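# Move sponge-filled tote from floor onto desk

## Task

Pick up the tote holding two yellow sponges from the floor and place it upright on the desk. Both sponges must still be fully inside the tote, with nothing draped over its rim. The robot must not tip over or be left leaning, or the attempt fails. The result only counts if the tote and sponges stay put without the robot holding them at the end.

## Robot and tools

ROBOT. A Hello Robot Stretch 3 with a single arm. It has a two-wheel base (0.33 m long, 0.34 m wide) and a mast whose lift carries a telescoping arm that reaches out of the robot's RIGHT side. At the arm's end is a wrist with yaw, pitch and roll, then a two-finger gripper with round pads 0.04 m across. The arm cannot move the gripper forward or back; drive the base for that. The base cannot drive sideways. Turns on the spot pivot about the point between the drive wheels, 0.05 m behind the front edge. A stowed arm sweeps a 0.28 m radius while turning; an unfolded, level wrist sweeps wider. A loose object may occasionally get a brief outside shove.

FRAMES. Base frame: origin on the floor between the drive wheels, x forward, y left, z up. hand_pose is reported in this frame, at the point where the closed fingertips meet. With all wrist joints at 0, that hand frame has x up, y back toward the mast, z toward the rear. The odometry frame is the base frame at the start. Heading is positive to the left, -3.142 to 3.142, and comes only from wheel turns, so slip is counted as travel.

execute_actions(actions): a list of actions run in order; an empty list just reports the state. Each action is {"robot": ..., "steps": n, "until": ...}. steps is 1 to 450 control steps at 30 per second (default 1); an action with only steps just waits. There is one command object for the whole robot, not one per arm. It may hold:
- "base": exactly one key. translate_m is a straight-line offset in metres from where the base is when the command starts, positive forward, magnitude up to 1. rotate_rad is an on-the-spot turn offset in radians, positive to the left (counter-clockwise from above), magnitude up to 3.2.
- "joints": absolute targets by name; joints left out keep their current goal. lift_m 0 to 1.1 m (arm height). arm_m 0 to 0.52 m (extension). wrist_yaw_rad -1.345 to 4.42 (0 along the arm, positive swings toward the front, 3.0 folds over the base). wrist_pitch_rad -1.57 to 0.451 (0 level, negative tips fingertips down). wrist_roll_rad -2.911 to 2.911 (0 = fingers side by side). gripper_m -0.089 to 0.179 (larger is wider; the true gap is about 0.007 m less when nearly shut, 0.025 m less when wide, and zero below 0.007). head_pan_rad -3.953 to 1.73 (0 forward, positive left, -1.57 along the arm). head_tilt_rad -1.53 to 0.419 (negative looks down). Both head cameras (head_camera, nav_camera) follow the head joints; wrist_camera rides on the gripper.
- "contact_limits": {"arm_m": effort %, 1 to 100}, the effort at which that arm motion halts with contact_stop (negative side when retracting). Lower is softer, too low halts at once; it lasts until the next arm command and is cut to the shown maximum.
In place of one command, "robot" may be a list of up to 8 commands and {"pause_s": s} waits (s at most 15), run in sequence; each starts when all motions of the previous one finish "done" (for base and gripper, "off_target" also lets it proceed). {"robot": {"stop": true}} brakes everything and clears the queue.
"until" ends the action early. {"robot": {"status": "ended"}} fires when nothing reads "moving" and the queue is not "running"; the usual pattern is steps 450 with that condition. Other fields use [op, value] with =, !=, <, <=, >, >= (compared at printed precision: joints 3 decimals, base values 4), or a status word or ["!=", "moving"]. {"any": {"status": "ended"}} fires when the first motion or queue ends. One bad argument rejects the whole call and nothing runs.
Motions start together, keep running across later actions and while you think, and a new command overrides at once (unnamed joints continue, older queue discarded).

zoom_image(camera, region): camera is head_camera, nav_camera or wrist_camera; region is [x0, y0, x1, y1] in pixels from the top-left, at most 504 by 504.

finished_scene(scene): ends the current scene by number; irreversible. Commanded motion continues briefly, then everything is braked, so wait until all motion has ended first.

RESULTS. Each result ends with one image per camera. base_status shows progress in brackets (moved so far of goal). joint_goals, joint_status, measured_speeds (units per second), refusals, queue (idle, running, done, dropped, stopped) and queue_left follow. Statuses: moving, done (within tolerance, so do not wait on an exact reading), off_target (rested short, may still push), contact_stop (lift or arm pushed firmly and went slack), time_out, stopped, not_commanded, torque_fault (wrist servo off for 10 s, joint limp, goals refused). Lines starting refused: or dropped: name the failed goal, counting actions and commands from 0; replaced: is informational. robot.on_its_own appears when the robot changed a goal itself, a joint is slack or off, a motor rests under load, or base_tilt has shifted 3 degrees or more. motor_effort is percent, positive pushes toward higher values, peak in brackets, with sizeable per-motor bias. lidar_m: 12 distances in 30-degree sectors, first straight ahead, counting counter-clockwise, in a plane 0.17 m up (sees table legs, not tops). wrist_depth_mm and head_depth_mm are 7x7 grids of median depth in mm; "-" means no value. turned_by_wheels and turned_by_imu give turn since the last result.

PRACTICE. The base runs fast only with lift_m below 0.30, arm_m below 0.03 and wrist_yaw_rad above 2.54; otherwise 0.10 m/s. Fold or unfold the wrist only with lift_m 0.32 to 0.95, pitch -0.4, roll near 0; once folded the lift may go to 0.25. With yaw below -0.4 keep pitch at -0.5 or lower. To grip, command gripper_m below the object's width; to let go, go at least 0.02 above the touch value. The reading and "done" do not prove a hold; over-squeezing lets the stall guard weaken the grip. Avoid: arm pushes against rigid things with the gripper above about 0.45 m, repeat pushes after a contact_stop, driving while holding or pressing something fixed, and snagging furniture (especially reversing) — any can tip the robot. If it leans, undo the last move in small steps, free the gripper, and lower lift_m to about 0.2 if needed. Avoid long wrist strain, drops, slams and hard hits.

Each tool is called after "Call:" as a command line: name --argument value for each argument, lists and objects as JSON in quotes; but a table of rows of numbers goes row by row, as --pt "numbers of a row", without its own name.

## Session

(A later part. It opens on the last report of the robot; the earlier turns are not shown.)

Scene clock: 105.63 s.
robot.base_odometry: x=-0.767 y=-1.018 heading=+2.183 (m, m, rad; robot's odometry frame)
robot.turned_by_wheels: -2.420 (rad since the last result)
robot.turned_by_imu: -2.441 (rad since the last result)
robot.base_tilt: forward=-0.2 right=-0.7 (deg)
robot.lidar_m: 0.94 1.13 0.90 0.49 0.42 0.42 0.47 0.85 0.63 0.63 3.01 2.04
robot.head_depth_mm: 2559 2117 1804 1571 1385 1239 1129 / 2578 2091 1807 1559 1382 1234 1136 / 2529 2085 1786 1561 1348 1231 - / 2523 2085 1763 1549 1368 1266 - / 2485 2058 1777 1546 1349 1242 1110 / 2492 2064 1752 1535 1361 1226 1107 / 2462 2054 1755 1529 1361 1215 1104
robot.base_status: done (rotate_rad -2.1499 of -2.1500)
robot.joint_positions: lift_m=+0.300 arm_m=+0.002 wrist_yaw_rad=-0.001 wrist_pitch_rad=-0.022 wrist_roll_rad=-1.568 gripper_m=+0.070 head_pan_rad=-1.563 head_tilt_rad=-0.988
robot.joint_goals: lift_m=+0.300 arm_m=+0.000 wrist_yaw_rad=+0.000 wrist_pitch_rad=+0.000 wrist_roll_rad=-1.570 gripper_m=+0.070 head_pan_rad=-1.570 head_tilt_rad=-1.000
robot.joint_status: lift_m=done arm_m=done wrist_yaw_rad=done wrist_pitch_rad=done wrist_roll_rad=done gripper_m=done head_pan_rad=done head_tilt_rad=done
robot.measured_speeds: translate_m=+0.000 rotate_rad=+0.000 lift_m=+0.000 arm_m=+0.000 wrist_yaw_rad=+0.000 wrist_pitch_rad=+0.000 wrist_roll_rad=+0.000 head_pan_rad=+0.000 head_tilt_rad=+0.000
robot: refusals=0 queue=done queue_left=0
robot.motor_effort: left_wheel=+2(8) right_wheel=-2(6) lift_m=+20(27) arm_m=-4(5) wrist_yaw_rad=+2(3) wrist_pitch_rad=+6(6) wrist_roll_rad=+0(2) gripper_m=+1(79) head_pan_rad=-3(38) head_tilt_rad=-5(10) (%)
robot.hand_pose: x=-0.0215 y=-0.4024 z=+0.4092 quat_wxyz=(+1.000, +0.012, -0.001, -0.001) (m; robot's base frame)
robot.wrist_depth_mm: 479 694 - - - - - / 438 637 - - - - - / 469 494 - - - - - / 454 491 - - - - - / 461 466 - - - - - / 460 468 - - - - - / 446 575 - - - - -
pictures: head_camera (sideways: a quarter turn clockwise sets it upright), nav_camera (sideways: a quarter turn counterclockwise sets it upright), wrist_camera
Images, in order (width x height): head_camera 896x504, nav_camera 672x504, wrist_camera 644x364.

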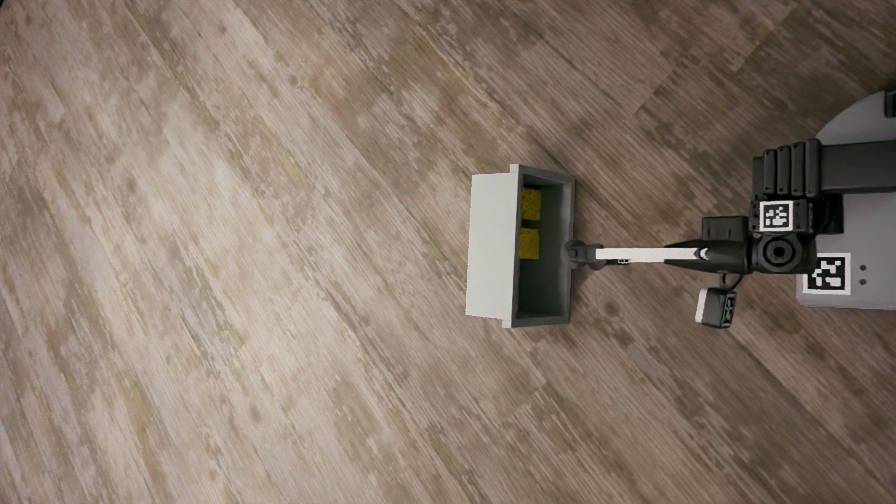

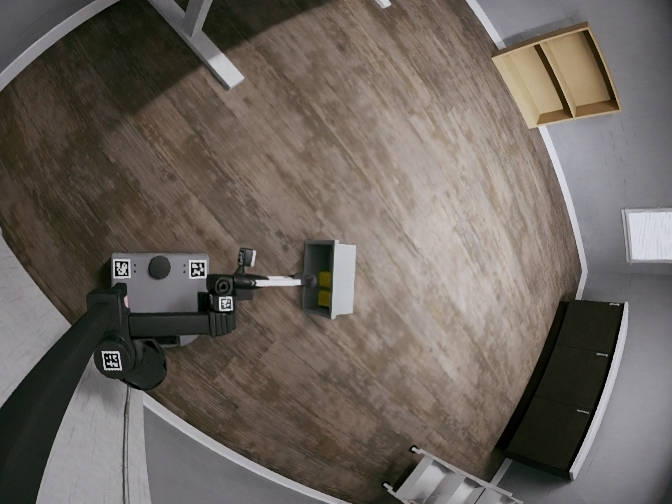

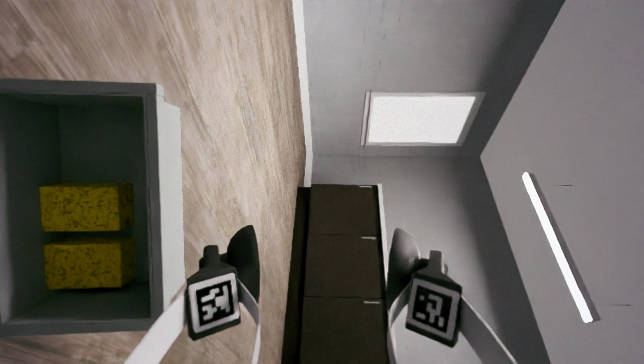

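Call:
execute_actions --actions '[{"robot":{"base":{"translate_m":-0.03},"joints":{"lift_m":0.085,"arm_m":0.12}},"steps":450,"until":{"robot":{"status":"ended"}}}]'

Scene clock: 109.93 s.
robot.base_odometry: x=-0.750 y=-1.043 heading=+2.183 (m, m, rad; robot's odometry frame)
robot.turned_by_wheels: +0.000 (rad since the last result)
robot.turned_by_imu: +0.000 (rad since the last result)
robot.base_tilt: forward=-0.3 right=-0.7 (deg)
robot.lidar_m: 0.98 1.15 0.85 0.46 0.39 0.40 0.44 0.82 1.76 0.63 3.06 2.07
robot.head_depth_mm: 2568 2104 1802 1570 1390 1243 1130 / 2547 2104 1796 1559 1385 1240 1139 / 2548 2111 1792 1558 1350 1254 - / 2535 2093 1778 1540 1358 1238 1153 / 2513 2068 1769 1542 1346 1225 1110 / 2506 2056 1769 1542 1371 1221 1111 / 2469 2051 1756 1530 1362 1218 1106
robot.base_status: done (translate_m -0.0300 of -0.0300)
robot.joint_positions: lift_m=+0.085 arm_m=+0.120 wrist_yaw_rad=-0.001 wrist_pitch_rad=-0.022 wrist_roll_rad=-1.568 gripper_m=+0.070 head_pan_rad=-1.563 head_tilt_rad=-0.988
robot.joint_goals: lift_m=+0.085 arm_m=+0.120 wrist_yaw_rad=+0.000 wrist_pitch_rad=+0.000 wrist_roll_rad=-1.570 gripper_m=+0.070 head_pan_rad=-1.570 head_tilt_rad=-1.000
robot.joint_status: lift_m=done arm_m=done wrist_yaw_rad=done wrist_pitch_rad=done wrist_roll_rad=done gripper_m=done head_pan_rad=done head_tilt_rad=done
robot.measured_speeds: translate_m=+0.000 rotate_rad=+0.000 lift_m=+0.000 arm_m=+0.000 wrist_yaw_rad=+0.000 wrist_pitch_rad=+0.000 wrist_roll_rad=+0.000 head_pan_rad=+0.000 head_tilt_rad=+0.000
robot: refusals=0 queue=done queue_left=0
robot.motor_effort: left_wheel=+3(4) right_wheel=-2(4) lift_m=+20(20) arm_m=+4(5) wrist_yaw_rad=+1(2) wrist_pitch_rad=+7(6) wrist_roll_rad=+0(0) gripper_m=+1(0) head_pan_rad=-2(3) head_tilt_rad=-5(5) (%)
robot.hand_pose: x=-0.0215 y=-0.5203 z=+0.1942 quat_wxyz=(+1.000, +0.012, -0.001, -0.001) (m; robot's base frame)
robot.wrist_depth_mm: 230 244 255 278 - - - / 230 306 360 363 - - - / 231 307 368 372 - - - / 231 306 364 380 - - - / 232 305 333 386 - - - / 232 305 - 387 - - - / 233 282 300 321 - - -
pictures: head_camera (sideways: a quarter turn clockwise sets it upright), nav_camera (sideways: a quarter turn counterclockwise sets it upright), wrist_camera
Images, in order (width x height): head_camera 896x504, nav_camera 672x504, wrist_camera 644x364.

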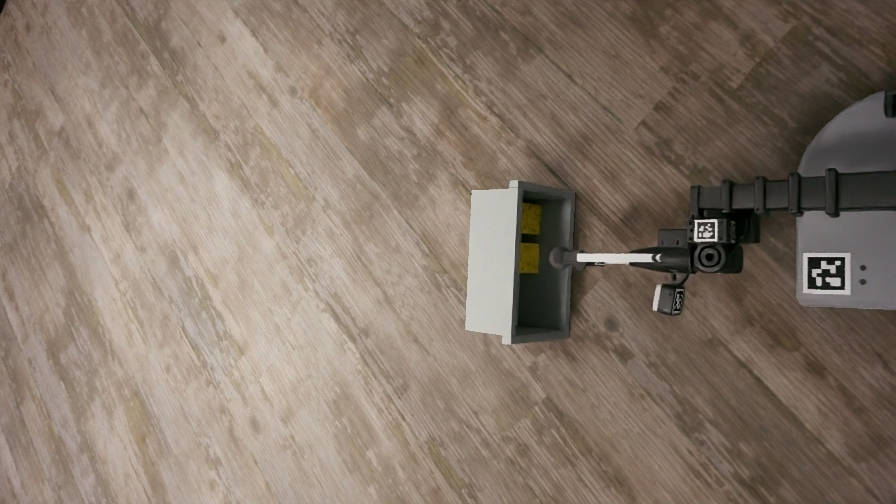

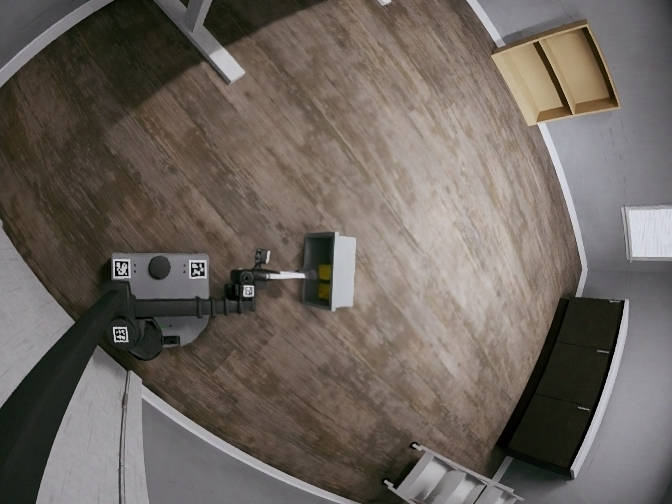

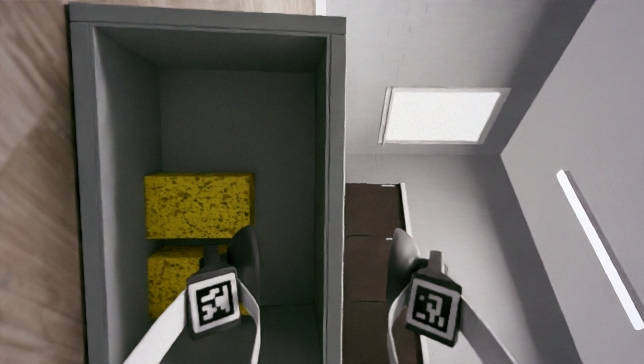

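Call:
execute_actions --actions '[{"robot":[{"joints":{"lift_m":0.097,"gripper_m":0.062}},{"joints":{"arm_m":0.29}}],"steps":450,"until":{"robot":{"status":"ended"}}}]'

Scene clock: 114.47 s.
robot.base_odometry: x=-0.750 y=-1.043 heading=+2.183 (m, m, rad; robot's odometry frame)
robot.turned_by_wheels: +0.000 (rad since the last result)
robot.turned_by_imu: +0.000 (rad since the last result)
robot.base_tilt: forward=-0.2 right=-0.7 (deg)
robot.lidar_m: 0.98 1.15 0.85 0.46 0.40 0.39 0.44 0.82 1.76 0.63 3.04 2.06
robot.head_depth_mm: 2572 2122 1803 1574 1385 1239 1126 / 2551 2092 1800 1557 1383 1239 1142 / 2510 2101 1784 1547 1371 1235 - / 2493 2076 1770 1548 1372 1229 1157 / 2484 2087 1762 1535 1346 1230 1111 / 2470 2059 1765 1534 1358 1224 1106 / 2466 2039 1755 1525 1355 1217 1104
robot.base_status: done (translate_m -0.0300 of -0.0300)
robot.joint_positions: lift_m=+0.097 arm_m=+0.290 wrist_yaw_rad=-0.001 wrist_pitch_rad=-0.022 wrist_roll_rad=-1.568 gripper_m=+0.062 head_pan_rad=-1.563 head_tilt_rad=-0.988
robot.joint_goals: lift_m=+0.097 arm_m=+0.290 wrist_yaw_rad=+0.000 wrist_pitch_rad=+0.000 wrist_roll_rad=-1.570 gripper_m=+0.062 head_pan_rad=-1.570 head_tilt_rad=-1.000
robot.joint_status: lift_m=done arm_m=done wrist_yaw_rad=done wrist_pitch_rad=done wrist_roll_rad=done gripper_m=done head_pan_rad=done head_tilt_rad=done
robot.measured_speeds: translate_m=+0.000 rotate_rad=+0.000 lift_m=+0.000 arm_m=+0.000 wrist_yaw_rad=+0.000 wrist_pitch_rad=+0.000 wrist_roll_rad=+0.000 head_pan_rad=+0.000 head_tilt_rad=+0.000
robot: refusals=0 queue=done queue_left=0
robot.motor_effort: left_wheel=+3(2) right_wheel=-2(2) lift_m=+27(27) arm_m=+4(4) wrist_yaw_rad=+2(2) wrist_pitch_rad=+7(8) wrist_roll_rad=+0(1) gripper_m=-1(43) head_pan_rad=-3(3) head_tilt_rad=-5(5) (%)
robot.hand_pose: x=-0.0215 y=-0.6903 z=+0.2059 quat_wxyz=(+1.000, +0.012, -0.001, -0.001) (m; robot's base frame)
robot.wrist_depth_mm: 188 193 197 89 - - - / 192 194 200 90 - - - / 193 198 203 92 - - - / 196 201 205 93 - - - / 155 162 206 95 - - - / 157 163 94 96 - - - / 161 180 215 - - - -
pictures: head_camera (sideways: a quarter turn clockwise sets it upright), nav_camera (sideways: a quarter turn counterclockwise sets it upright), wrist_camera
Images, in order (width x height): head_camera 896x504, nav_camera 672x504, wrist_camera 644x364.

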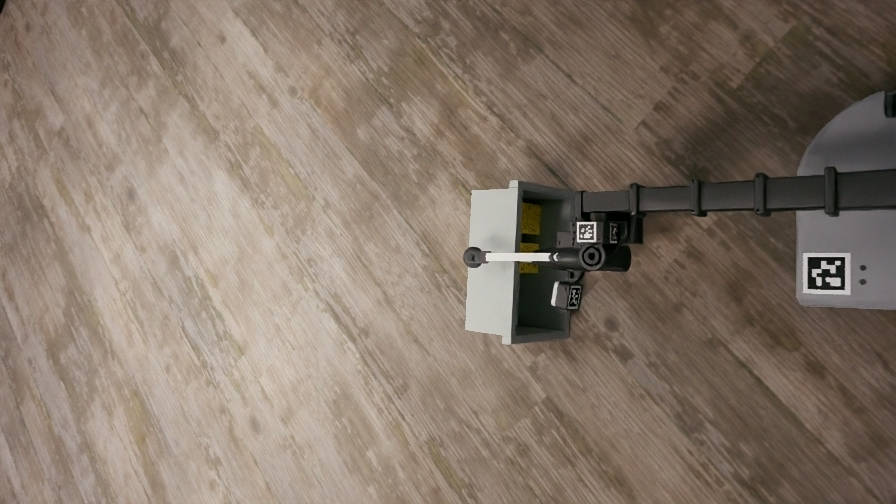

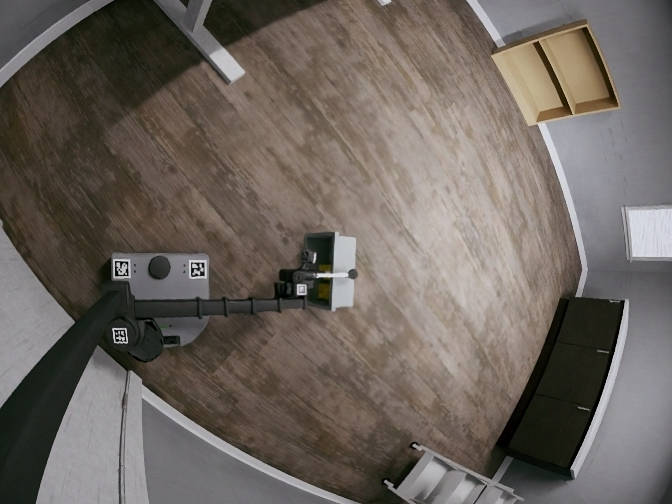

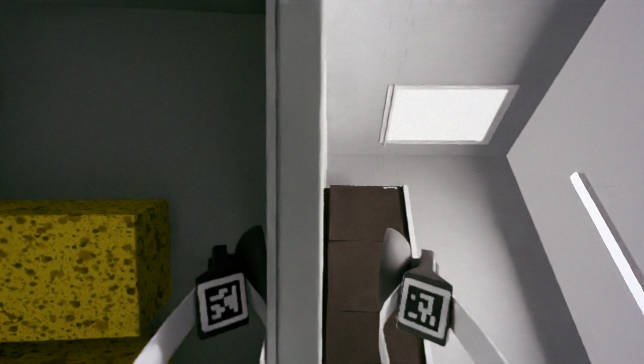

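Call:
execute_actions --actions '[{"robot":[{"joints":{"lift_m":0.088,"arm_m":0.275}},{"joints":{"gripper_m":-0.03}},{"pause_s":0.3},{"joints":{"lift_m":0.24,"wrist_pitch_rad":-0.5}}],"steps":450,"until":{"robot":{"status":"ended"}}}]'

Scene clock: 120.63 s.
robot.base_odometry: x=-0.750 y=-1.043 heading=+2.183 (m, m, rad; robot's odometry frame)
robot.turned_by_wheels: +0.000 (rad since the last result)
robot.turned_by_imu: +0.000 (rad since the last result)
robot.base_tilt: forward=-0.2 right=-0.7 (deg)
robot.lidar_m: 0.98 1.15 0.85 0.46 0.39 0.40 0.44 0.81 0.57 0.57 3.05 2.06
robot.head_depth_mm: 2581 2119 1810 1564 1387 1243 1121 / 2563 2125 1784 1560 1382 1239 1141 / 2530 2100 1787 1558 1351 1237 - / 2507 2083 1775 1553 1305 1230 1156 / 2510 2070 1765 1539 1307 1228 1119 / 2505 2071 1762 1535 1355 1226 1108 / 2478 2053 1752 1523 1355 1218 1102
robot.base_status: done (translate_m -0.0300 of -0.0300)
robot.joint_positions: lift_m=+0.240 arm_m=+0.275 wrist_yaw_rad=+0.002 wrist_pitch_rad=-0.552 wrist_roll_rad=-1.568 gripper_m=-0.023 head_pan_rad=-1.563 head_tilt_rad=-0.988
robot.joint_goals: lift_m=+0.240 arm_m=+0.275 wrist_yaw_rad=+0.000 wrist_pitch_rad=-0.500 wrist_roll_rad=-1.570 gripper_m=-0.024 head_pan_rad=-1.570 head_tilt_rad=-1.000
robot.joint_status: lift_m=done arm_m=done wrist_yaw_rad=done wrist_pitch_rad=off_target wrist_roll_rad=done gripper_m=done head_pan_rad=done head_tilt_rad=done
robot.measured_speeds: translate_m=+0.000 rotate_rad=+0.000 lift_m=+0.000 arm_m=+0.000 wrist_yaw_rad=+0.000 wrist_pitch_rad=+0.000 wrist_roll_rad=+0.000 head_pan_rad=+0.000 head_tilt_rad=+0.000
robot: refusals=0 queue=dropped queue_left=0
robot.on_its_own: gripper_m is held at -0.024, not at your -0.030, by its stall guard, which is not easing now
robot.motor_effort: left_wheel=+2(3) right_wheel=+0(3) lift_m=+31(31) arm_m=-3(6) wrist_yaw_rad=-1(2) wrist_pitch_rad=+16(68) wrist_roll_rad=-1(1) gripper_m=-19(100) head_pan_rad=-3(3) head_tilt_rad=-5(5) (%)
robot.hand_pose: x=-0.0209 y=-0.6257 z=+0.2235 quat_wxyz=(+0.962, +0.273, -0.001, +0.000) (m; robot's base frame)
robot.wrist_depth_mm: 195 225 223 125 874 - - / 205 254 249 131 944 - - / 205 259 250 240 941 - - / 206 245 251 247 - - - / 207 223 219 123 - - - / 209 234 227 124 - - - / 210 233 234 258 - - -
pictures: head_camera (sideways: a quarter turn clockwise sets it upright), nav_camera (sideways: a quarter turn counterclockwise sets it upright), wrist_camera
Images, in order (width x height): head_camera 896x504, nav_camera 672x504, wrist_camera 644x364.

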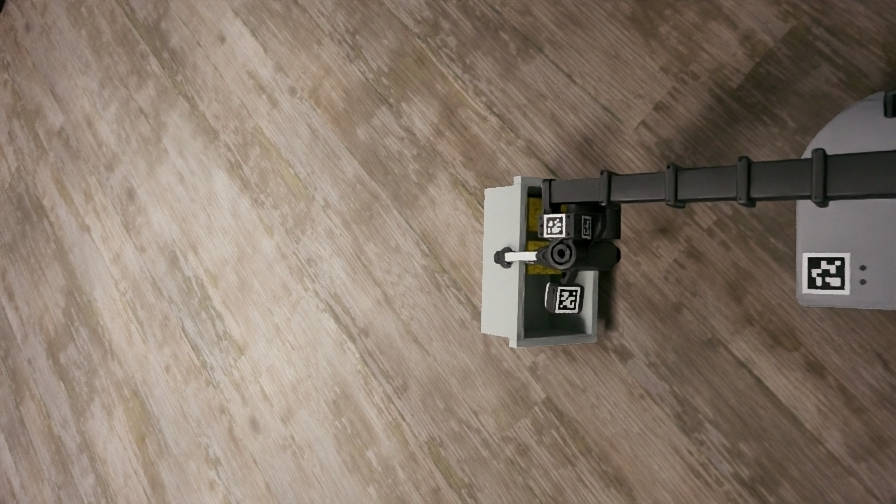

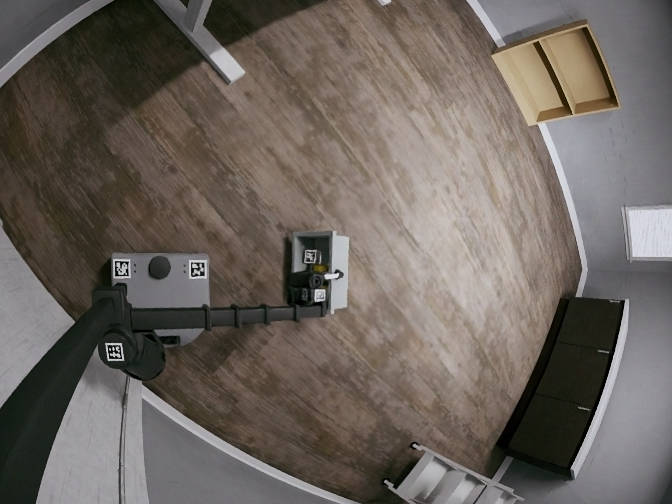

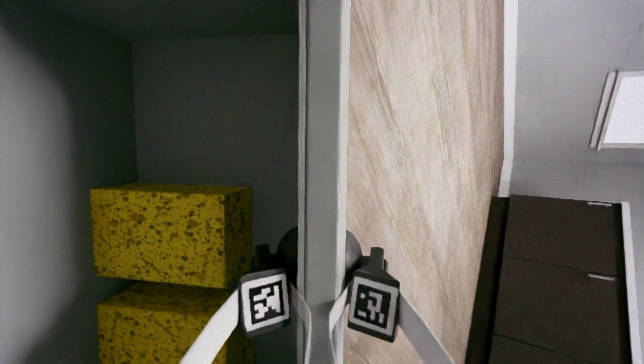

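Call:
execute_actions --actions '[{"robot":[{"joints":{"lift_m":0.34}},{"joints":{"wrist_pitch_rad":-1.0}}],"steps":450,"until":{"robot":{"status":"ended"}}},{"steps":20},{"robot":{"joints":{"wrist_pitch_rad":-1.5}},"steps":450,"until":{"robot":{"status":"ended"}}},{"steps":20}]'

Scene clock: 127.27 s.
robot.base_odometry: x=-0.750 y=-1.043 heading=+2.183 (m, m, rad; robot's odometry frame)
robot.turned_by_wheels: +0.000 (rad since the last result)
robot.turned_by_imu: +0.000 (rad since the last result)
robot.base_tilt: forward=-0.2 right=-0.7 (deg)
robot.lidar_m: 0.97 1.15 0.85 0.46 0.39 0.40 0.44 0.81 0.25 0.24 0.25 2.06
robot.head_depth_mm: 2576 2130 1802 1561 1389 1242 1128 / 2553 2107 1800 1569 1383 1240 1140 / 2533 2094 1784 1552 1369 1114 - / 2527 2086 1767 1553 1169 1118 1151 / 2506 2074 1769 1540 1363 1155 1113 / 2474 2058 1760 1536 1360 1224 1109 / 2486 2047 1747 1529 1360 1220 1108
robot.base_status: done (translate_m -0.0300 of -0.0300)
robot.joint_positions: lift_m=+0.340 arm_m=+0.275 wrist_yaw_rad=+0.002 wrist_pitch_rad=-1.480 wrist_roll_rad=-1.568 gripper_m=-0.023 head_pan_rad=-1.563 head_tilt_rad=-0.988
robot.joint_goals: lift_m=+0.340 arm_m=+0.275 wrist_yaw_rad=+0.000 wrist_pitch_rad=-1.500 wrist_roll_rad=-1.570 gripper_m=-0.024 head_pan_rad=-1.570 head_tilt_rad=-1.000
robot.joint_status: lift_m=done arm_m=done wrist_yaw_rad=done wrist_pitch_rad=done wrist_roll_rad=done gripper_m=done head_pan_rad=done head_tilt_rad=done
robot.measured_speeds: translate_m=+0.000 rotate_rad=+0.000 lift_m=+0.000 arm_m=+0.000 wrist_yaw_rad=+0.000 wrist_pitch_rad=+0.000 wrist_roll_rad=+0.000 head_pan_rad=+0.000 head_tilt_rad=+0.000
robot: refusals=0 queue=done queue_left=0
robot.on_its_own: gripper_m is held at -0.024, not at your -0.030, by its stall guard, which is not easing now
robot.motor_effort: left_wheel=+2(1) right_wheel=-1(1) lift_m=+30(33) arm_m=-3(3) wrist_yaw_rad=-2(1) wrist_pitch_rad=-7(14) wrist_roll_rad=-1(1) gripper_m=-19(19) head_pan_rad=-3(2) head_tilt_rad=-5(5) (%)
robot.hand_pose: x=-0.0214 y=-0.4195 z=+0.2210 quat_wxyz=(+0.738, +0.675, +0.000, -0.001) (m; robot's base frame)
robot.wrist_depth_mm: 195 223 224 119 368 372 387 / 198 246 274 121 372 385 392 / 198 249 278 123 382 388 395 / 200 250 269 126 386 394 408 / 201 250 234 127 402 405 414 / 204 254 250 127 405 417 429 / 205 257 246 136 421 428 435
pictures: head_camera (sideways: a quarter turn clockwise sets it upright), nav_camera (sideways: a quarter turn counterclockwise sets it upright), wrist_camera
Images, in order (width x height): head_camera 896x504, nav_camera 672x504, wrist_camera 644x364.

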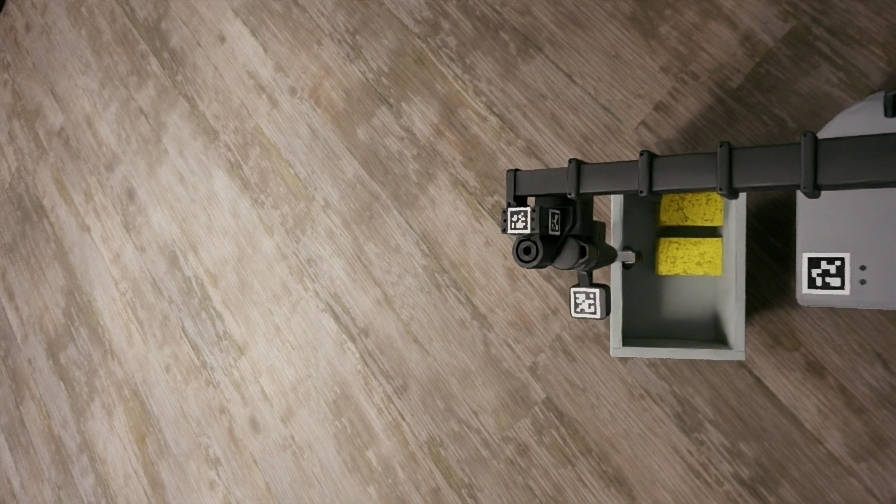

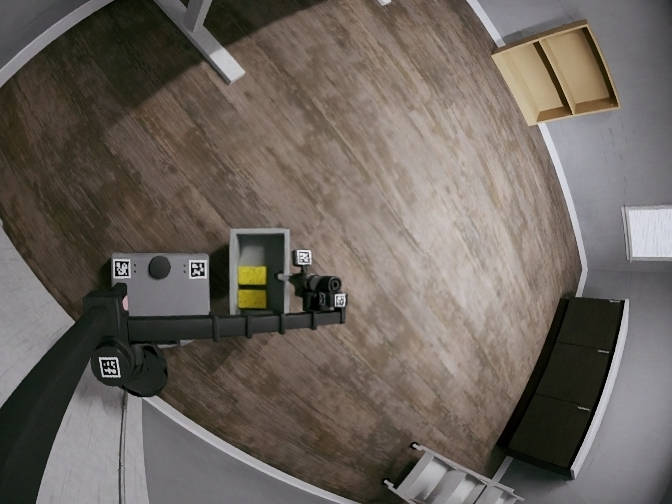

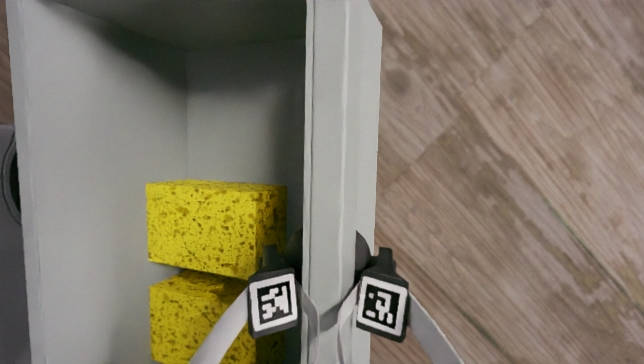

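Call:
execute_actions --actions '[{"robot":[{"joints":{"arm_m":0.42}},{"joints":{"lift_m":0.27}},{"joints":{"lift_m":0.23,"arm_m":0.44}}],"steps":450,"until":{"robot":{"status":"ended"}}}]'

Scene clock: 133.80 s.
robot.base_odometry: x=-0.750 y=-1.043 heading=+2.183 (m, m, rad; robot's odometry frame)
robot.turned_by_wheels: +0.000 (rad since the last result)
robot.turned_by_imu: +0.000 (rad since the last result)
robot.base_tilt: forward=-0.3 right=-0.7 (deg)
robot.lidar_m: 0.98 1.15 0.84 0.46 0.39 0.39 0.44 0.81 1.76 3.40 3.03 2.07
robot.head_depth_mm: 2549 2122 1809 1567 1392 1243 1125 / 2552 2107 1786 1570 1380 1242 1140 / 2503 2097 1787 1584 1356 1238 - / 2510 2078 1782 1587 1314 1232 1156 / 2485 2066 1768 1538 1319 1225 1112 / 2478 2070 1756 1538 1369 1220 1113 / 2484 2049 1745 1529 1351 1219 1103
robot.base_status: done (translate_m -0.0300 of -0.0300)
robot.joint_positions: lift_m=+0.230 arm_m=+0.440 wrist_yaw_rad=+0.001 wrist_pitch_rad=-1.494 wrist_roll_rad=-1.568 gripper_m=-0.023 head_pan_rad=-1.563 head_tilt_rad=-0.988
robot.joint_goals: lift_m=+0.230 arm_m=+0.440 wrist_yaw_rad=+0.000 wrist_pitch_rad=-1.500 wrist_roll_rad=-1.570 gripper_m=-0.024 head_pan_rad=-1.570 head_tilt_rad=-1.000
robot.joint_status: lift_m=done arm_m=done wrist_yaw_rad=done wrist_pitch_rad=done wrist_roll_rad=done gripper_m=done head_pan_rad=done head_tilt_rad=done
robot.measured_speeds: translate_m=+0.000 rotate_rad=+0.000 lift_m=+0.000 arm_m=+0.000 wrist_yaw_rad=+0.000 wrist_pitch_rad=+0.000 wrist_roll_rad=+0.000 head_pan_rad=+0.000 head_tilt_rad=+0.000
robot: refusals=0 queue=done queue_left=0
robot.on_its_own: gripper_m is held at -0.024, not at your -0.030, by its stall guard, which is not easing now
robot.motor_effort: left_wheel=+1(2) right_wheel=-2(2) lift_m=+19(30) arm_m=+3(5) wrist_yaw_rad=-2(2) wrist_pitch_rad=-3(7) wrist_roll_rad=+0(0) gripper_m=-17(19) head_pan_rad=-2(2) head_tilt_rad=-5(5) (%)
robot.hand_pose: x=-0.0214 y=-0.5804 z=+0.1116 quat_wxyz=(+0.733, +0.680, +0.000, -0.001) (m; robot's base frame)
robot.wrist_depth_mm: 206 237 231 195 258 260 266 / 206 244 235 229 262 267 273 / 207 246 243 118 269 273 274 / 207 228 243 121 274 278 285 / 212 210 233 123 281 283 288 / 212 224 241 125 286 288 297 / 214 220 259 260 295 296 302
pictures: head_camera (sideways: a quarter turn clockwise sets it upright), nav_camera (sideways: a quarter turn counterclockwise sets it upright), wrist_camera
Images, in order (width x height): head_camera 896x504, nav_camera 672x504, wrist_camera 644x364.

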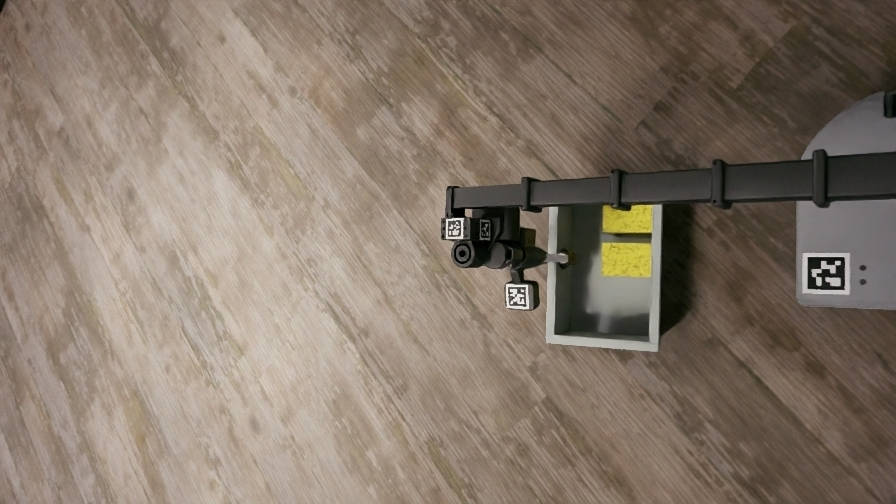

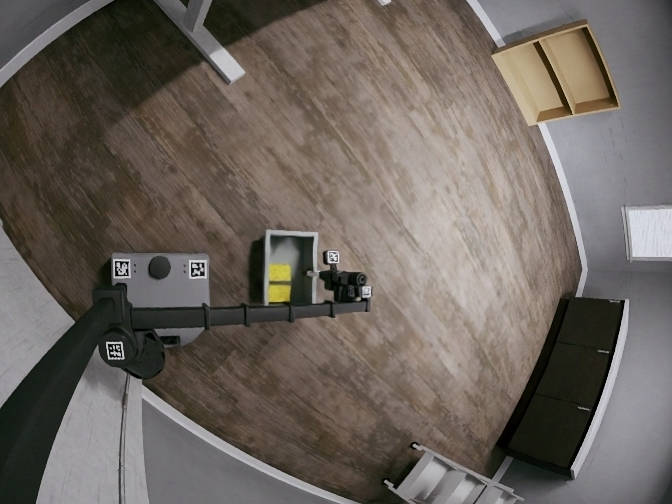

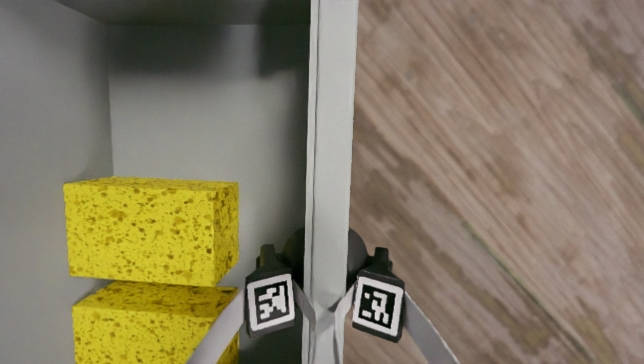

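Call:
execute_actions --actions '[{"robot":[{"joints":{"lift_m":0.205}},{"joints":{"gripper_m":0.05}},{"joints":{"lift_m":0.165,"wrist_pitch_rad":-1.57,"arm_m":0.455}}],"steps":450,"until":{"robot":{"status":"ended"}}}]'

Scene clock: 139.37 s.
robot.base_odometry: x=-0.750 y=-1.043 heading=+2.183 (m, m, rad; robot's odometry frame)
robot.turned_by_wheels: +0.000 (rad since the last result)
robot.turned_by_imu: +0.000 (rad since the last result)
robot.base_tilt: forward=-0.2 right=-0.7 (deg)
robot.lidar_m: 0.97 1.15 0.85 0.46 0.39 0.39 0.44 0.81 1.76 3.41 3.03 2.06
robot.head_depth_mm: 2572 2120 1811 1565 1386 1248 1130 / 2548 2102 1789 1563 1385 1242 1141 / 2525 2092 1773 1582 1382 1237 - / 2533 2064 1768 1575 1326 1209 1155 / 2499 2066 1769 1541 1328 1213 1113 / 2487 2043 1763 1530 1362 1220 1108 / 2452 2048 1752 1527 1350 1214 1106
robot.base_status: done (translate_m -0.0300 of -0.0300)
robot.joint_positions: lift_m=+0.165 arm_m=+0.455 wrist_yaw_rad=+0.001 wrist_pitch_rad=-1.546 wrist_roll_rad=-1.568 gripper_m=+0.050 head_pan_rad=-1.563 head_tilt_rad=-0.988
robot.joint_goals: lift_m=+0.165 arm_m=+0.455 wrist_yaw_rad=+0.000 wrist_pitch_rad=-1.570 wrist_roll_rad=-1.570 gripper_m=+0.050 head_pan_rad=-1.570 head_tilt_rad=-1.000
robot.joint_status: lift_m=done arm_m=done wrist_yaw_rad=done wrist_pitch_rad=done wrist_roll_rad=done gripper_m=done head_pan_rad=done head_tilt_rad=done
robot.measured_speeds: translate_m=+0.000 rotate_rad=+0.000 lift_m=+0.000 arm_m=+0.000 wrist_yaw_rad=+0.000 wrist_pitch_rad=+0.000 wrist_roll_rad=+0.000 head_pan_rad=+0.000 head_tilt_rad=+0.000
robot: refusals=0 queue=done queue_left=0
robot.motor_effort: left_wheel=+2(2) right_wheel=-1(1) lift_m=+20(22) arm_m=+4(5) wrist_yaw_rad=-2(1) wrist_pitch_rad=-3(7) wrist_roll_rad=+0(0) gripper_m=+1(79) head_pan_rad=-3(2) head_tilt_rad=-5(5) (%)
robot.hand_pose: x=-0.0214 y=-0.5819 z=+0.0471 quat_wxyz=(+0.715, +0.699, +0.000, -0.001) (m; robot's base frame)
robot.wrist_depth_mm: 187 188 188 78 192 192 193 / 191 194 193 79 195 197 197 / 195 197 197 81 200 201 201 / 196 198 200 83 203 205 204 / 158 158 203 84 207 209 209 / 161 162 179 86 212 215 215 / 182 174 215 89 219 218 218
pictures: head_camera (sideways: a quarter turn clockwise sets it upright), nav_camera (sideways: a quarter turn counterclockwise sets it upright), wrist_camera
Images, in order (width x height): head_camera 896x504, nav_camera 672x504, wrist_camera 644x364.

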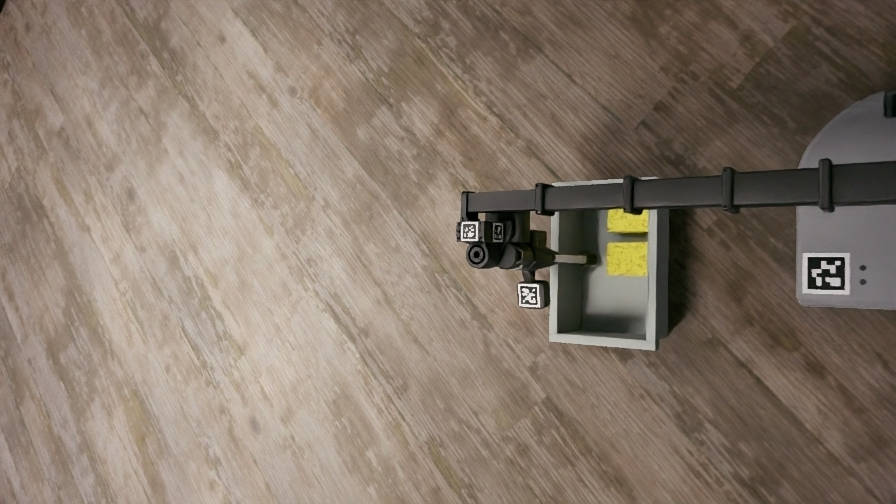

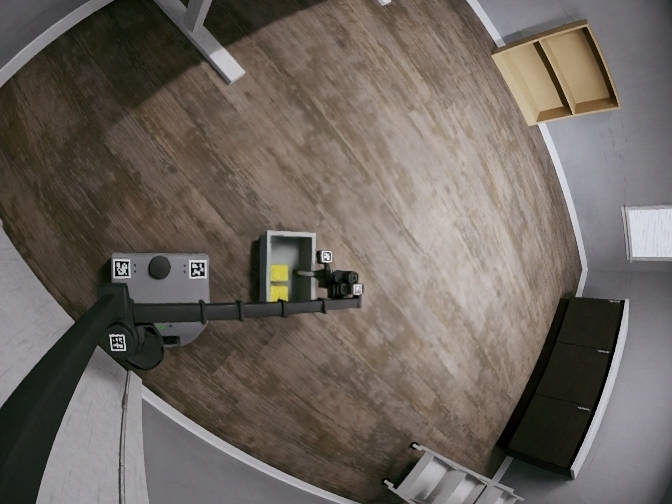

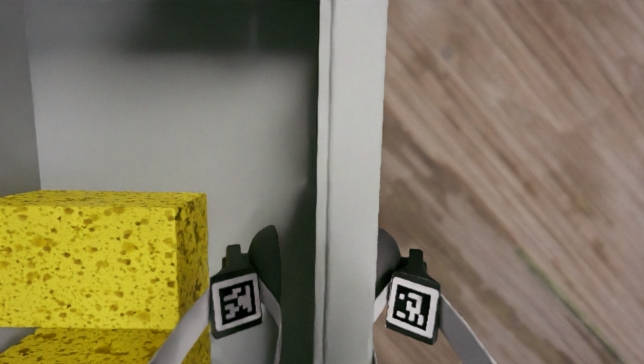

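Tips are near the floor; raise slightly, grip, lift.

Call:
execute_actions --actions '[{"robot":[{"joints":{"lift_m":0.175}},{"joints":{"gripper_m":-0.025}},{"pause_s":0.3},{"joints":{"lift_m":0.3}},{"pause_s":1}],"steps":450,"until":{"robot":{"status":"ended"}}}]'

Scene clock: 145.57 s.
robot.base_odometry: x=-0.750 y=-1.043 heading=+2.183 (m, m, rad; robot's odometry frame)
robot.turned_by_wheels: +0.000 (rad since the last result)
robot.turned_by_imu: +0.000 (rad since the last result)
robot.base_tilt: forward=-0.3 right=-0.7 (deg)
robot.lidar_m: 0.98 1.15 0.85 0.46 0.39 0.40 0.44 0.82 0.41 0.40 0.41 2.06
robot.head_depth_mm: 2600 2117 1804 1574 1385 1242 1131 / 2565 2111 1796 1562 1377 1237 1136 / 2550 2088 1790 1572 1354 1234 - / 2509 2073 1768 1603 1250 1227 1155 / 2514 2072 1761 1542 1249 1227 1109 / 2489 2054 1763 1531 1355 1218 1113 / 2460 2041 1752 1519 1356 1220 1105
robot.base_status: done (translate_m -0.0300 of -0.0300)
robot.joint_positions: lift_m=+0.300 arm_m=+0.455 wrist_yaw_rad=+0.001 wrist_pitch_rad=-1.532 wrist_roll_rad=-1.568 gripper_m=-0.012 head_pan_rad=-1.563 head_tilt_rad=-0.988
robot.joint_goals: lift_m=+0.300 arm_m=+0.455 wrist_yaw_rad=+0.000 wrist_pitch_rad=-1.570 wrist_roll_rad=-1.570 gripper_m=-0.013 head_pan_rad=-1.570 head_tilt_rad=-1.000
robot.joint_status: lift_m=done arm_m=done wrist_yaw_rad=done wrist_pitch_rad=done wrist_roll_rad=done gripper_m=done head_pan_rad=done head_tilt_rad=done
robot.measured_speeds: translate_m=+0.000 rotate_rad=+0.000 lift_m=+0.000 arm_m=+0.000 wrist_yaw_rad=+0.000 wrist_pitch_rad=+0.000 wrist_roll_rad=+0.000 head_pan_rad=+0.000 head_tilt_rad=+0.000
robot: refusals=0 queue=done queue_left=0
robot.on_its_own: gripper_m is held at -0.013, not at your -0.025, by its stall guard, which is still easing
robot.motor_effort: left_wheel=+2(2) right_wheel=-1(1) lift_m=+30(31) arm_m=+3(4) wrist_yaw_rad=-1(1) wrist_pitch_rad=-8(8) wrist_roll_rad=-1(1) gripper_m=-21(96) head_pan_rad=-3(2) head_tilt_rad=-5(5) (%)
robot.hand_pose: x=-0.0214 y=-0.5857 z=+0.1814 quat_wxyz=(+0.721, +0.693, +0.000, -0.001) (m; robot's base frame)
robot.wrist_depth_mm: 188 218 227 94 323 326 327 / 189 238 237 95 330 331 332 / 191 241 241 96 334 336 336 / 193 223 238 98 343 345 340 / 195 218 203 99 348 352 355 / 196 228 208 100 356 357 360 / 200 228 215 103 365 364 366
pictures: head_camera (sideways: a quarter turn clockwise sets it upright), nav_camera (sideways: a quarter turn counterclockwise sets it upright), wrist_camera
Images, in order (width x height): head_camera 896x504, nav_camera 672x504, wrist_camera 644x364.

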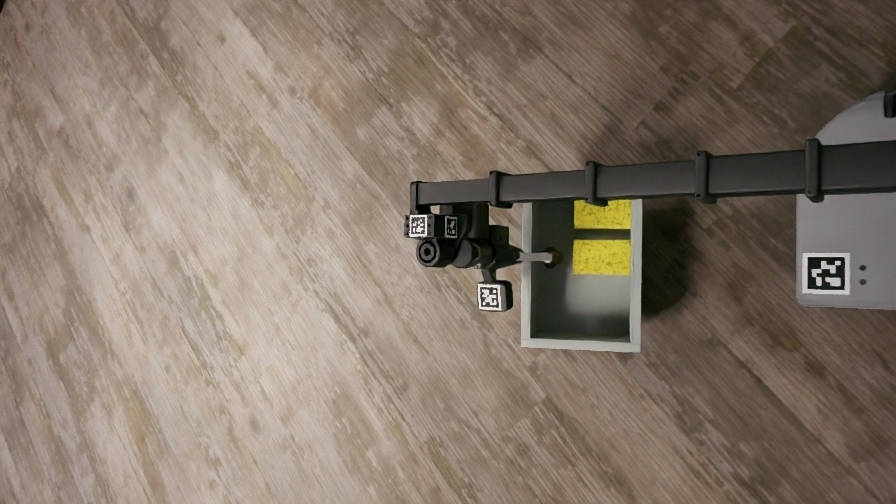

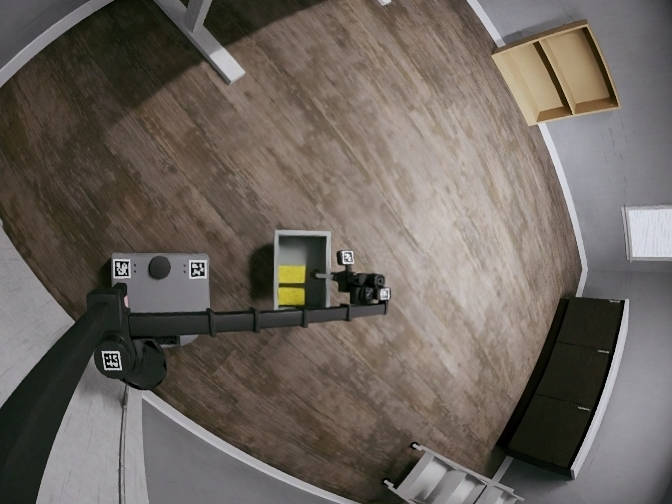

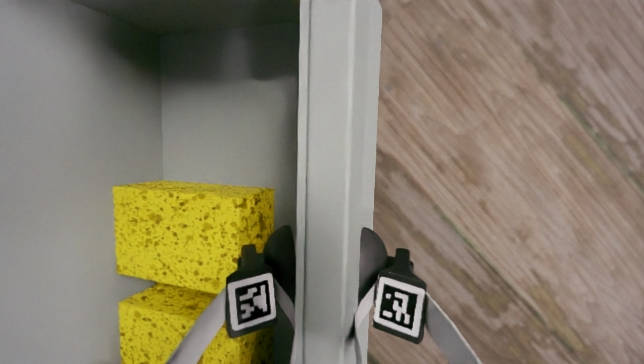

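Call:
execute_actions --actions '[{"robot":[{"joints":{"lift_m":1.08,"head_tilt_rad":-0.7},"base":{"translate_m":0.2}},{"base":{"rotate_rad":0.88}}],"steps":450,"until":{"robot":{"status":"ended"}}}]'

Scene clock: 158.30 s.
robot.base_odometry: x=-0.865 y=-0.879 heading=+3.063 (m, m, rad; robot's odometry frame)
robot.turned_by_wheels: +0.880 (rad since the last result)
robot.turned_by_imu: +0.887 (rad since the last result)
robot.base_tilt: forward=-0.2 right=-0.7 (deg)
robot.lidar_m: 1.01 0.70 0.55 0.54 0.57 0.86 1.89 3.31 2.93 1.88 0.78 1.03
robot.head_depth_mm: 2681 3004 2683 1944 1671 1405 1217 / 2828 3048 622 582 1579 1392 1213 / 2881 3196 644 600 1564 1401 1205 / 2803 3181 632 591 1564 1386 1195 / 2817 1542 644 643 1548 1384 1194 / 2853 1614 618 547 1514 1376 1193 / 2556 1595 1134 879 736 1371 1191
robot.base_status: done (rotate_rad +0.8799 of +0.8800)
robot.joint_positions: lift_m=+1.080 arm_m=+0.455 wrist_yaw_rad=+0.001 wrist_pitch_rad=-1.532 wrist_roll_rad=-1.568 gripper_m=-0.009 head_pan_rad=-1.563 head_tilt_rad=-0.705
robot.joint_goals: lift_m=+1.080 arm_m=+0.455 wrist_yaw_rad=+0.000 wrist_pitch_rad=-1.570 wrist_roll_rad=-1.570 gripper_m=-0.010 head_pan_rad=-1.570 head_tilt_rad=-0.700
robot.joint_status: lift_m=done arm_m=done wrist_yaw_rad=done wrist_pitch_rad=done wrist_roll_rad=done gripper_m=done head_pan_rad=done head_tilt_rad=done
robot.measured_speeds: translate_m=+0.000 rotate_rad=+0.000 lift_m=+0.000 arm_m=+0.000 wrist_yaw_rad=+0.000 wrist_pitch_rad=+0.000 wrist_roll_rad=+0.000 head_pan_rad=+0.000 head_tilt_rad=+0.000
robot: refusals=0 queue=done queue_left=0
robot.on_its_own: gripper_m is held at -0.010, not at your -0.025, by its stall guard, which is not easing now
robot.motor_effort: left_wheel=-1(7) right_wheel=+2(7) lift_m=+31(32) arm_m=+3(3) wrist_yaw_rad=-1(1) wrist_pitch_rad=-8(8) wrist_roll_rad=+0(1) gripper_m=-20(21) head_pan_rad=-3(3) head_tilt_rad=+2(19) (%)
robot.hand_pose: x=-0.0214 y=-0.5857 z=+0.9614 quat_wxyz=(+0.721, +0.693, +0.000, -0.001) (m; robot's base frame)
robot.wrist_depth_mm: 190 219 220 94 380 377 385 / 190 240 240 96 - - - / 190 243 245 97 - - - / 193 224 238 98 - - - / 194 218 203 100 - - - / 196 227 209 101 - - - / 198 227 212 104 - - -
pictures: head_camera (sideways: a quarter turn clockwise sets it upright), nav_camera (sideways: a quarter turn counterclockwise sets it upright), wrist_camera
Images, in order (width x height): head_camera 896x504, nav_camera 672x504, wrist_camera 644x364.

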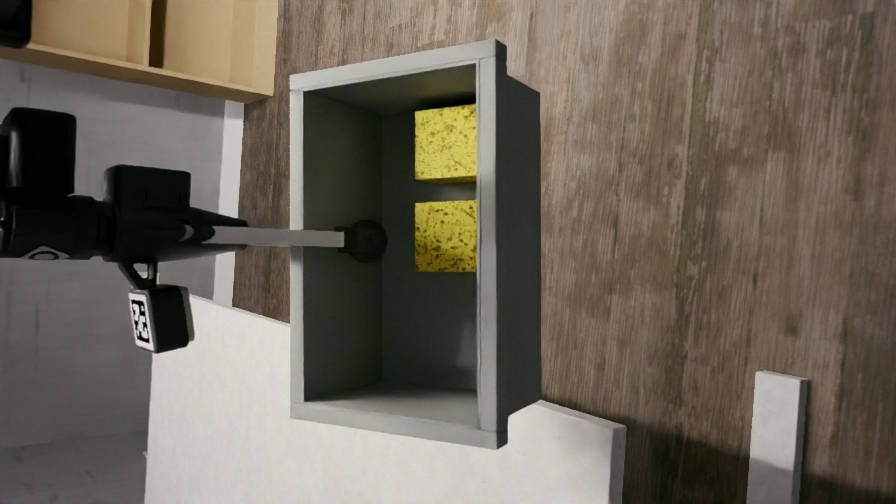

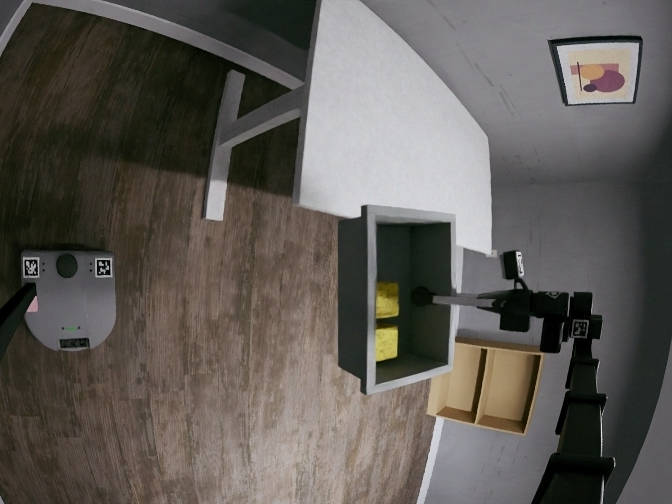

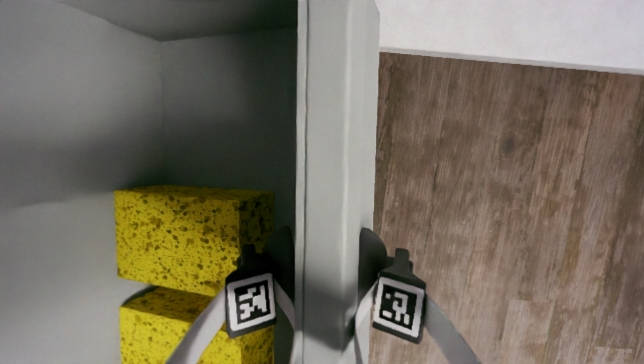

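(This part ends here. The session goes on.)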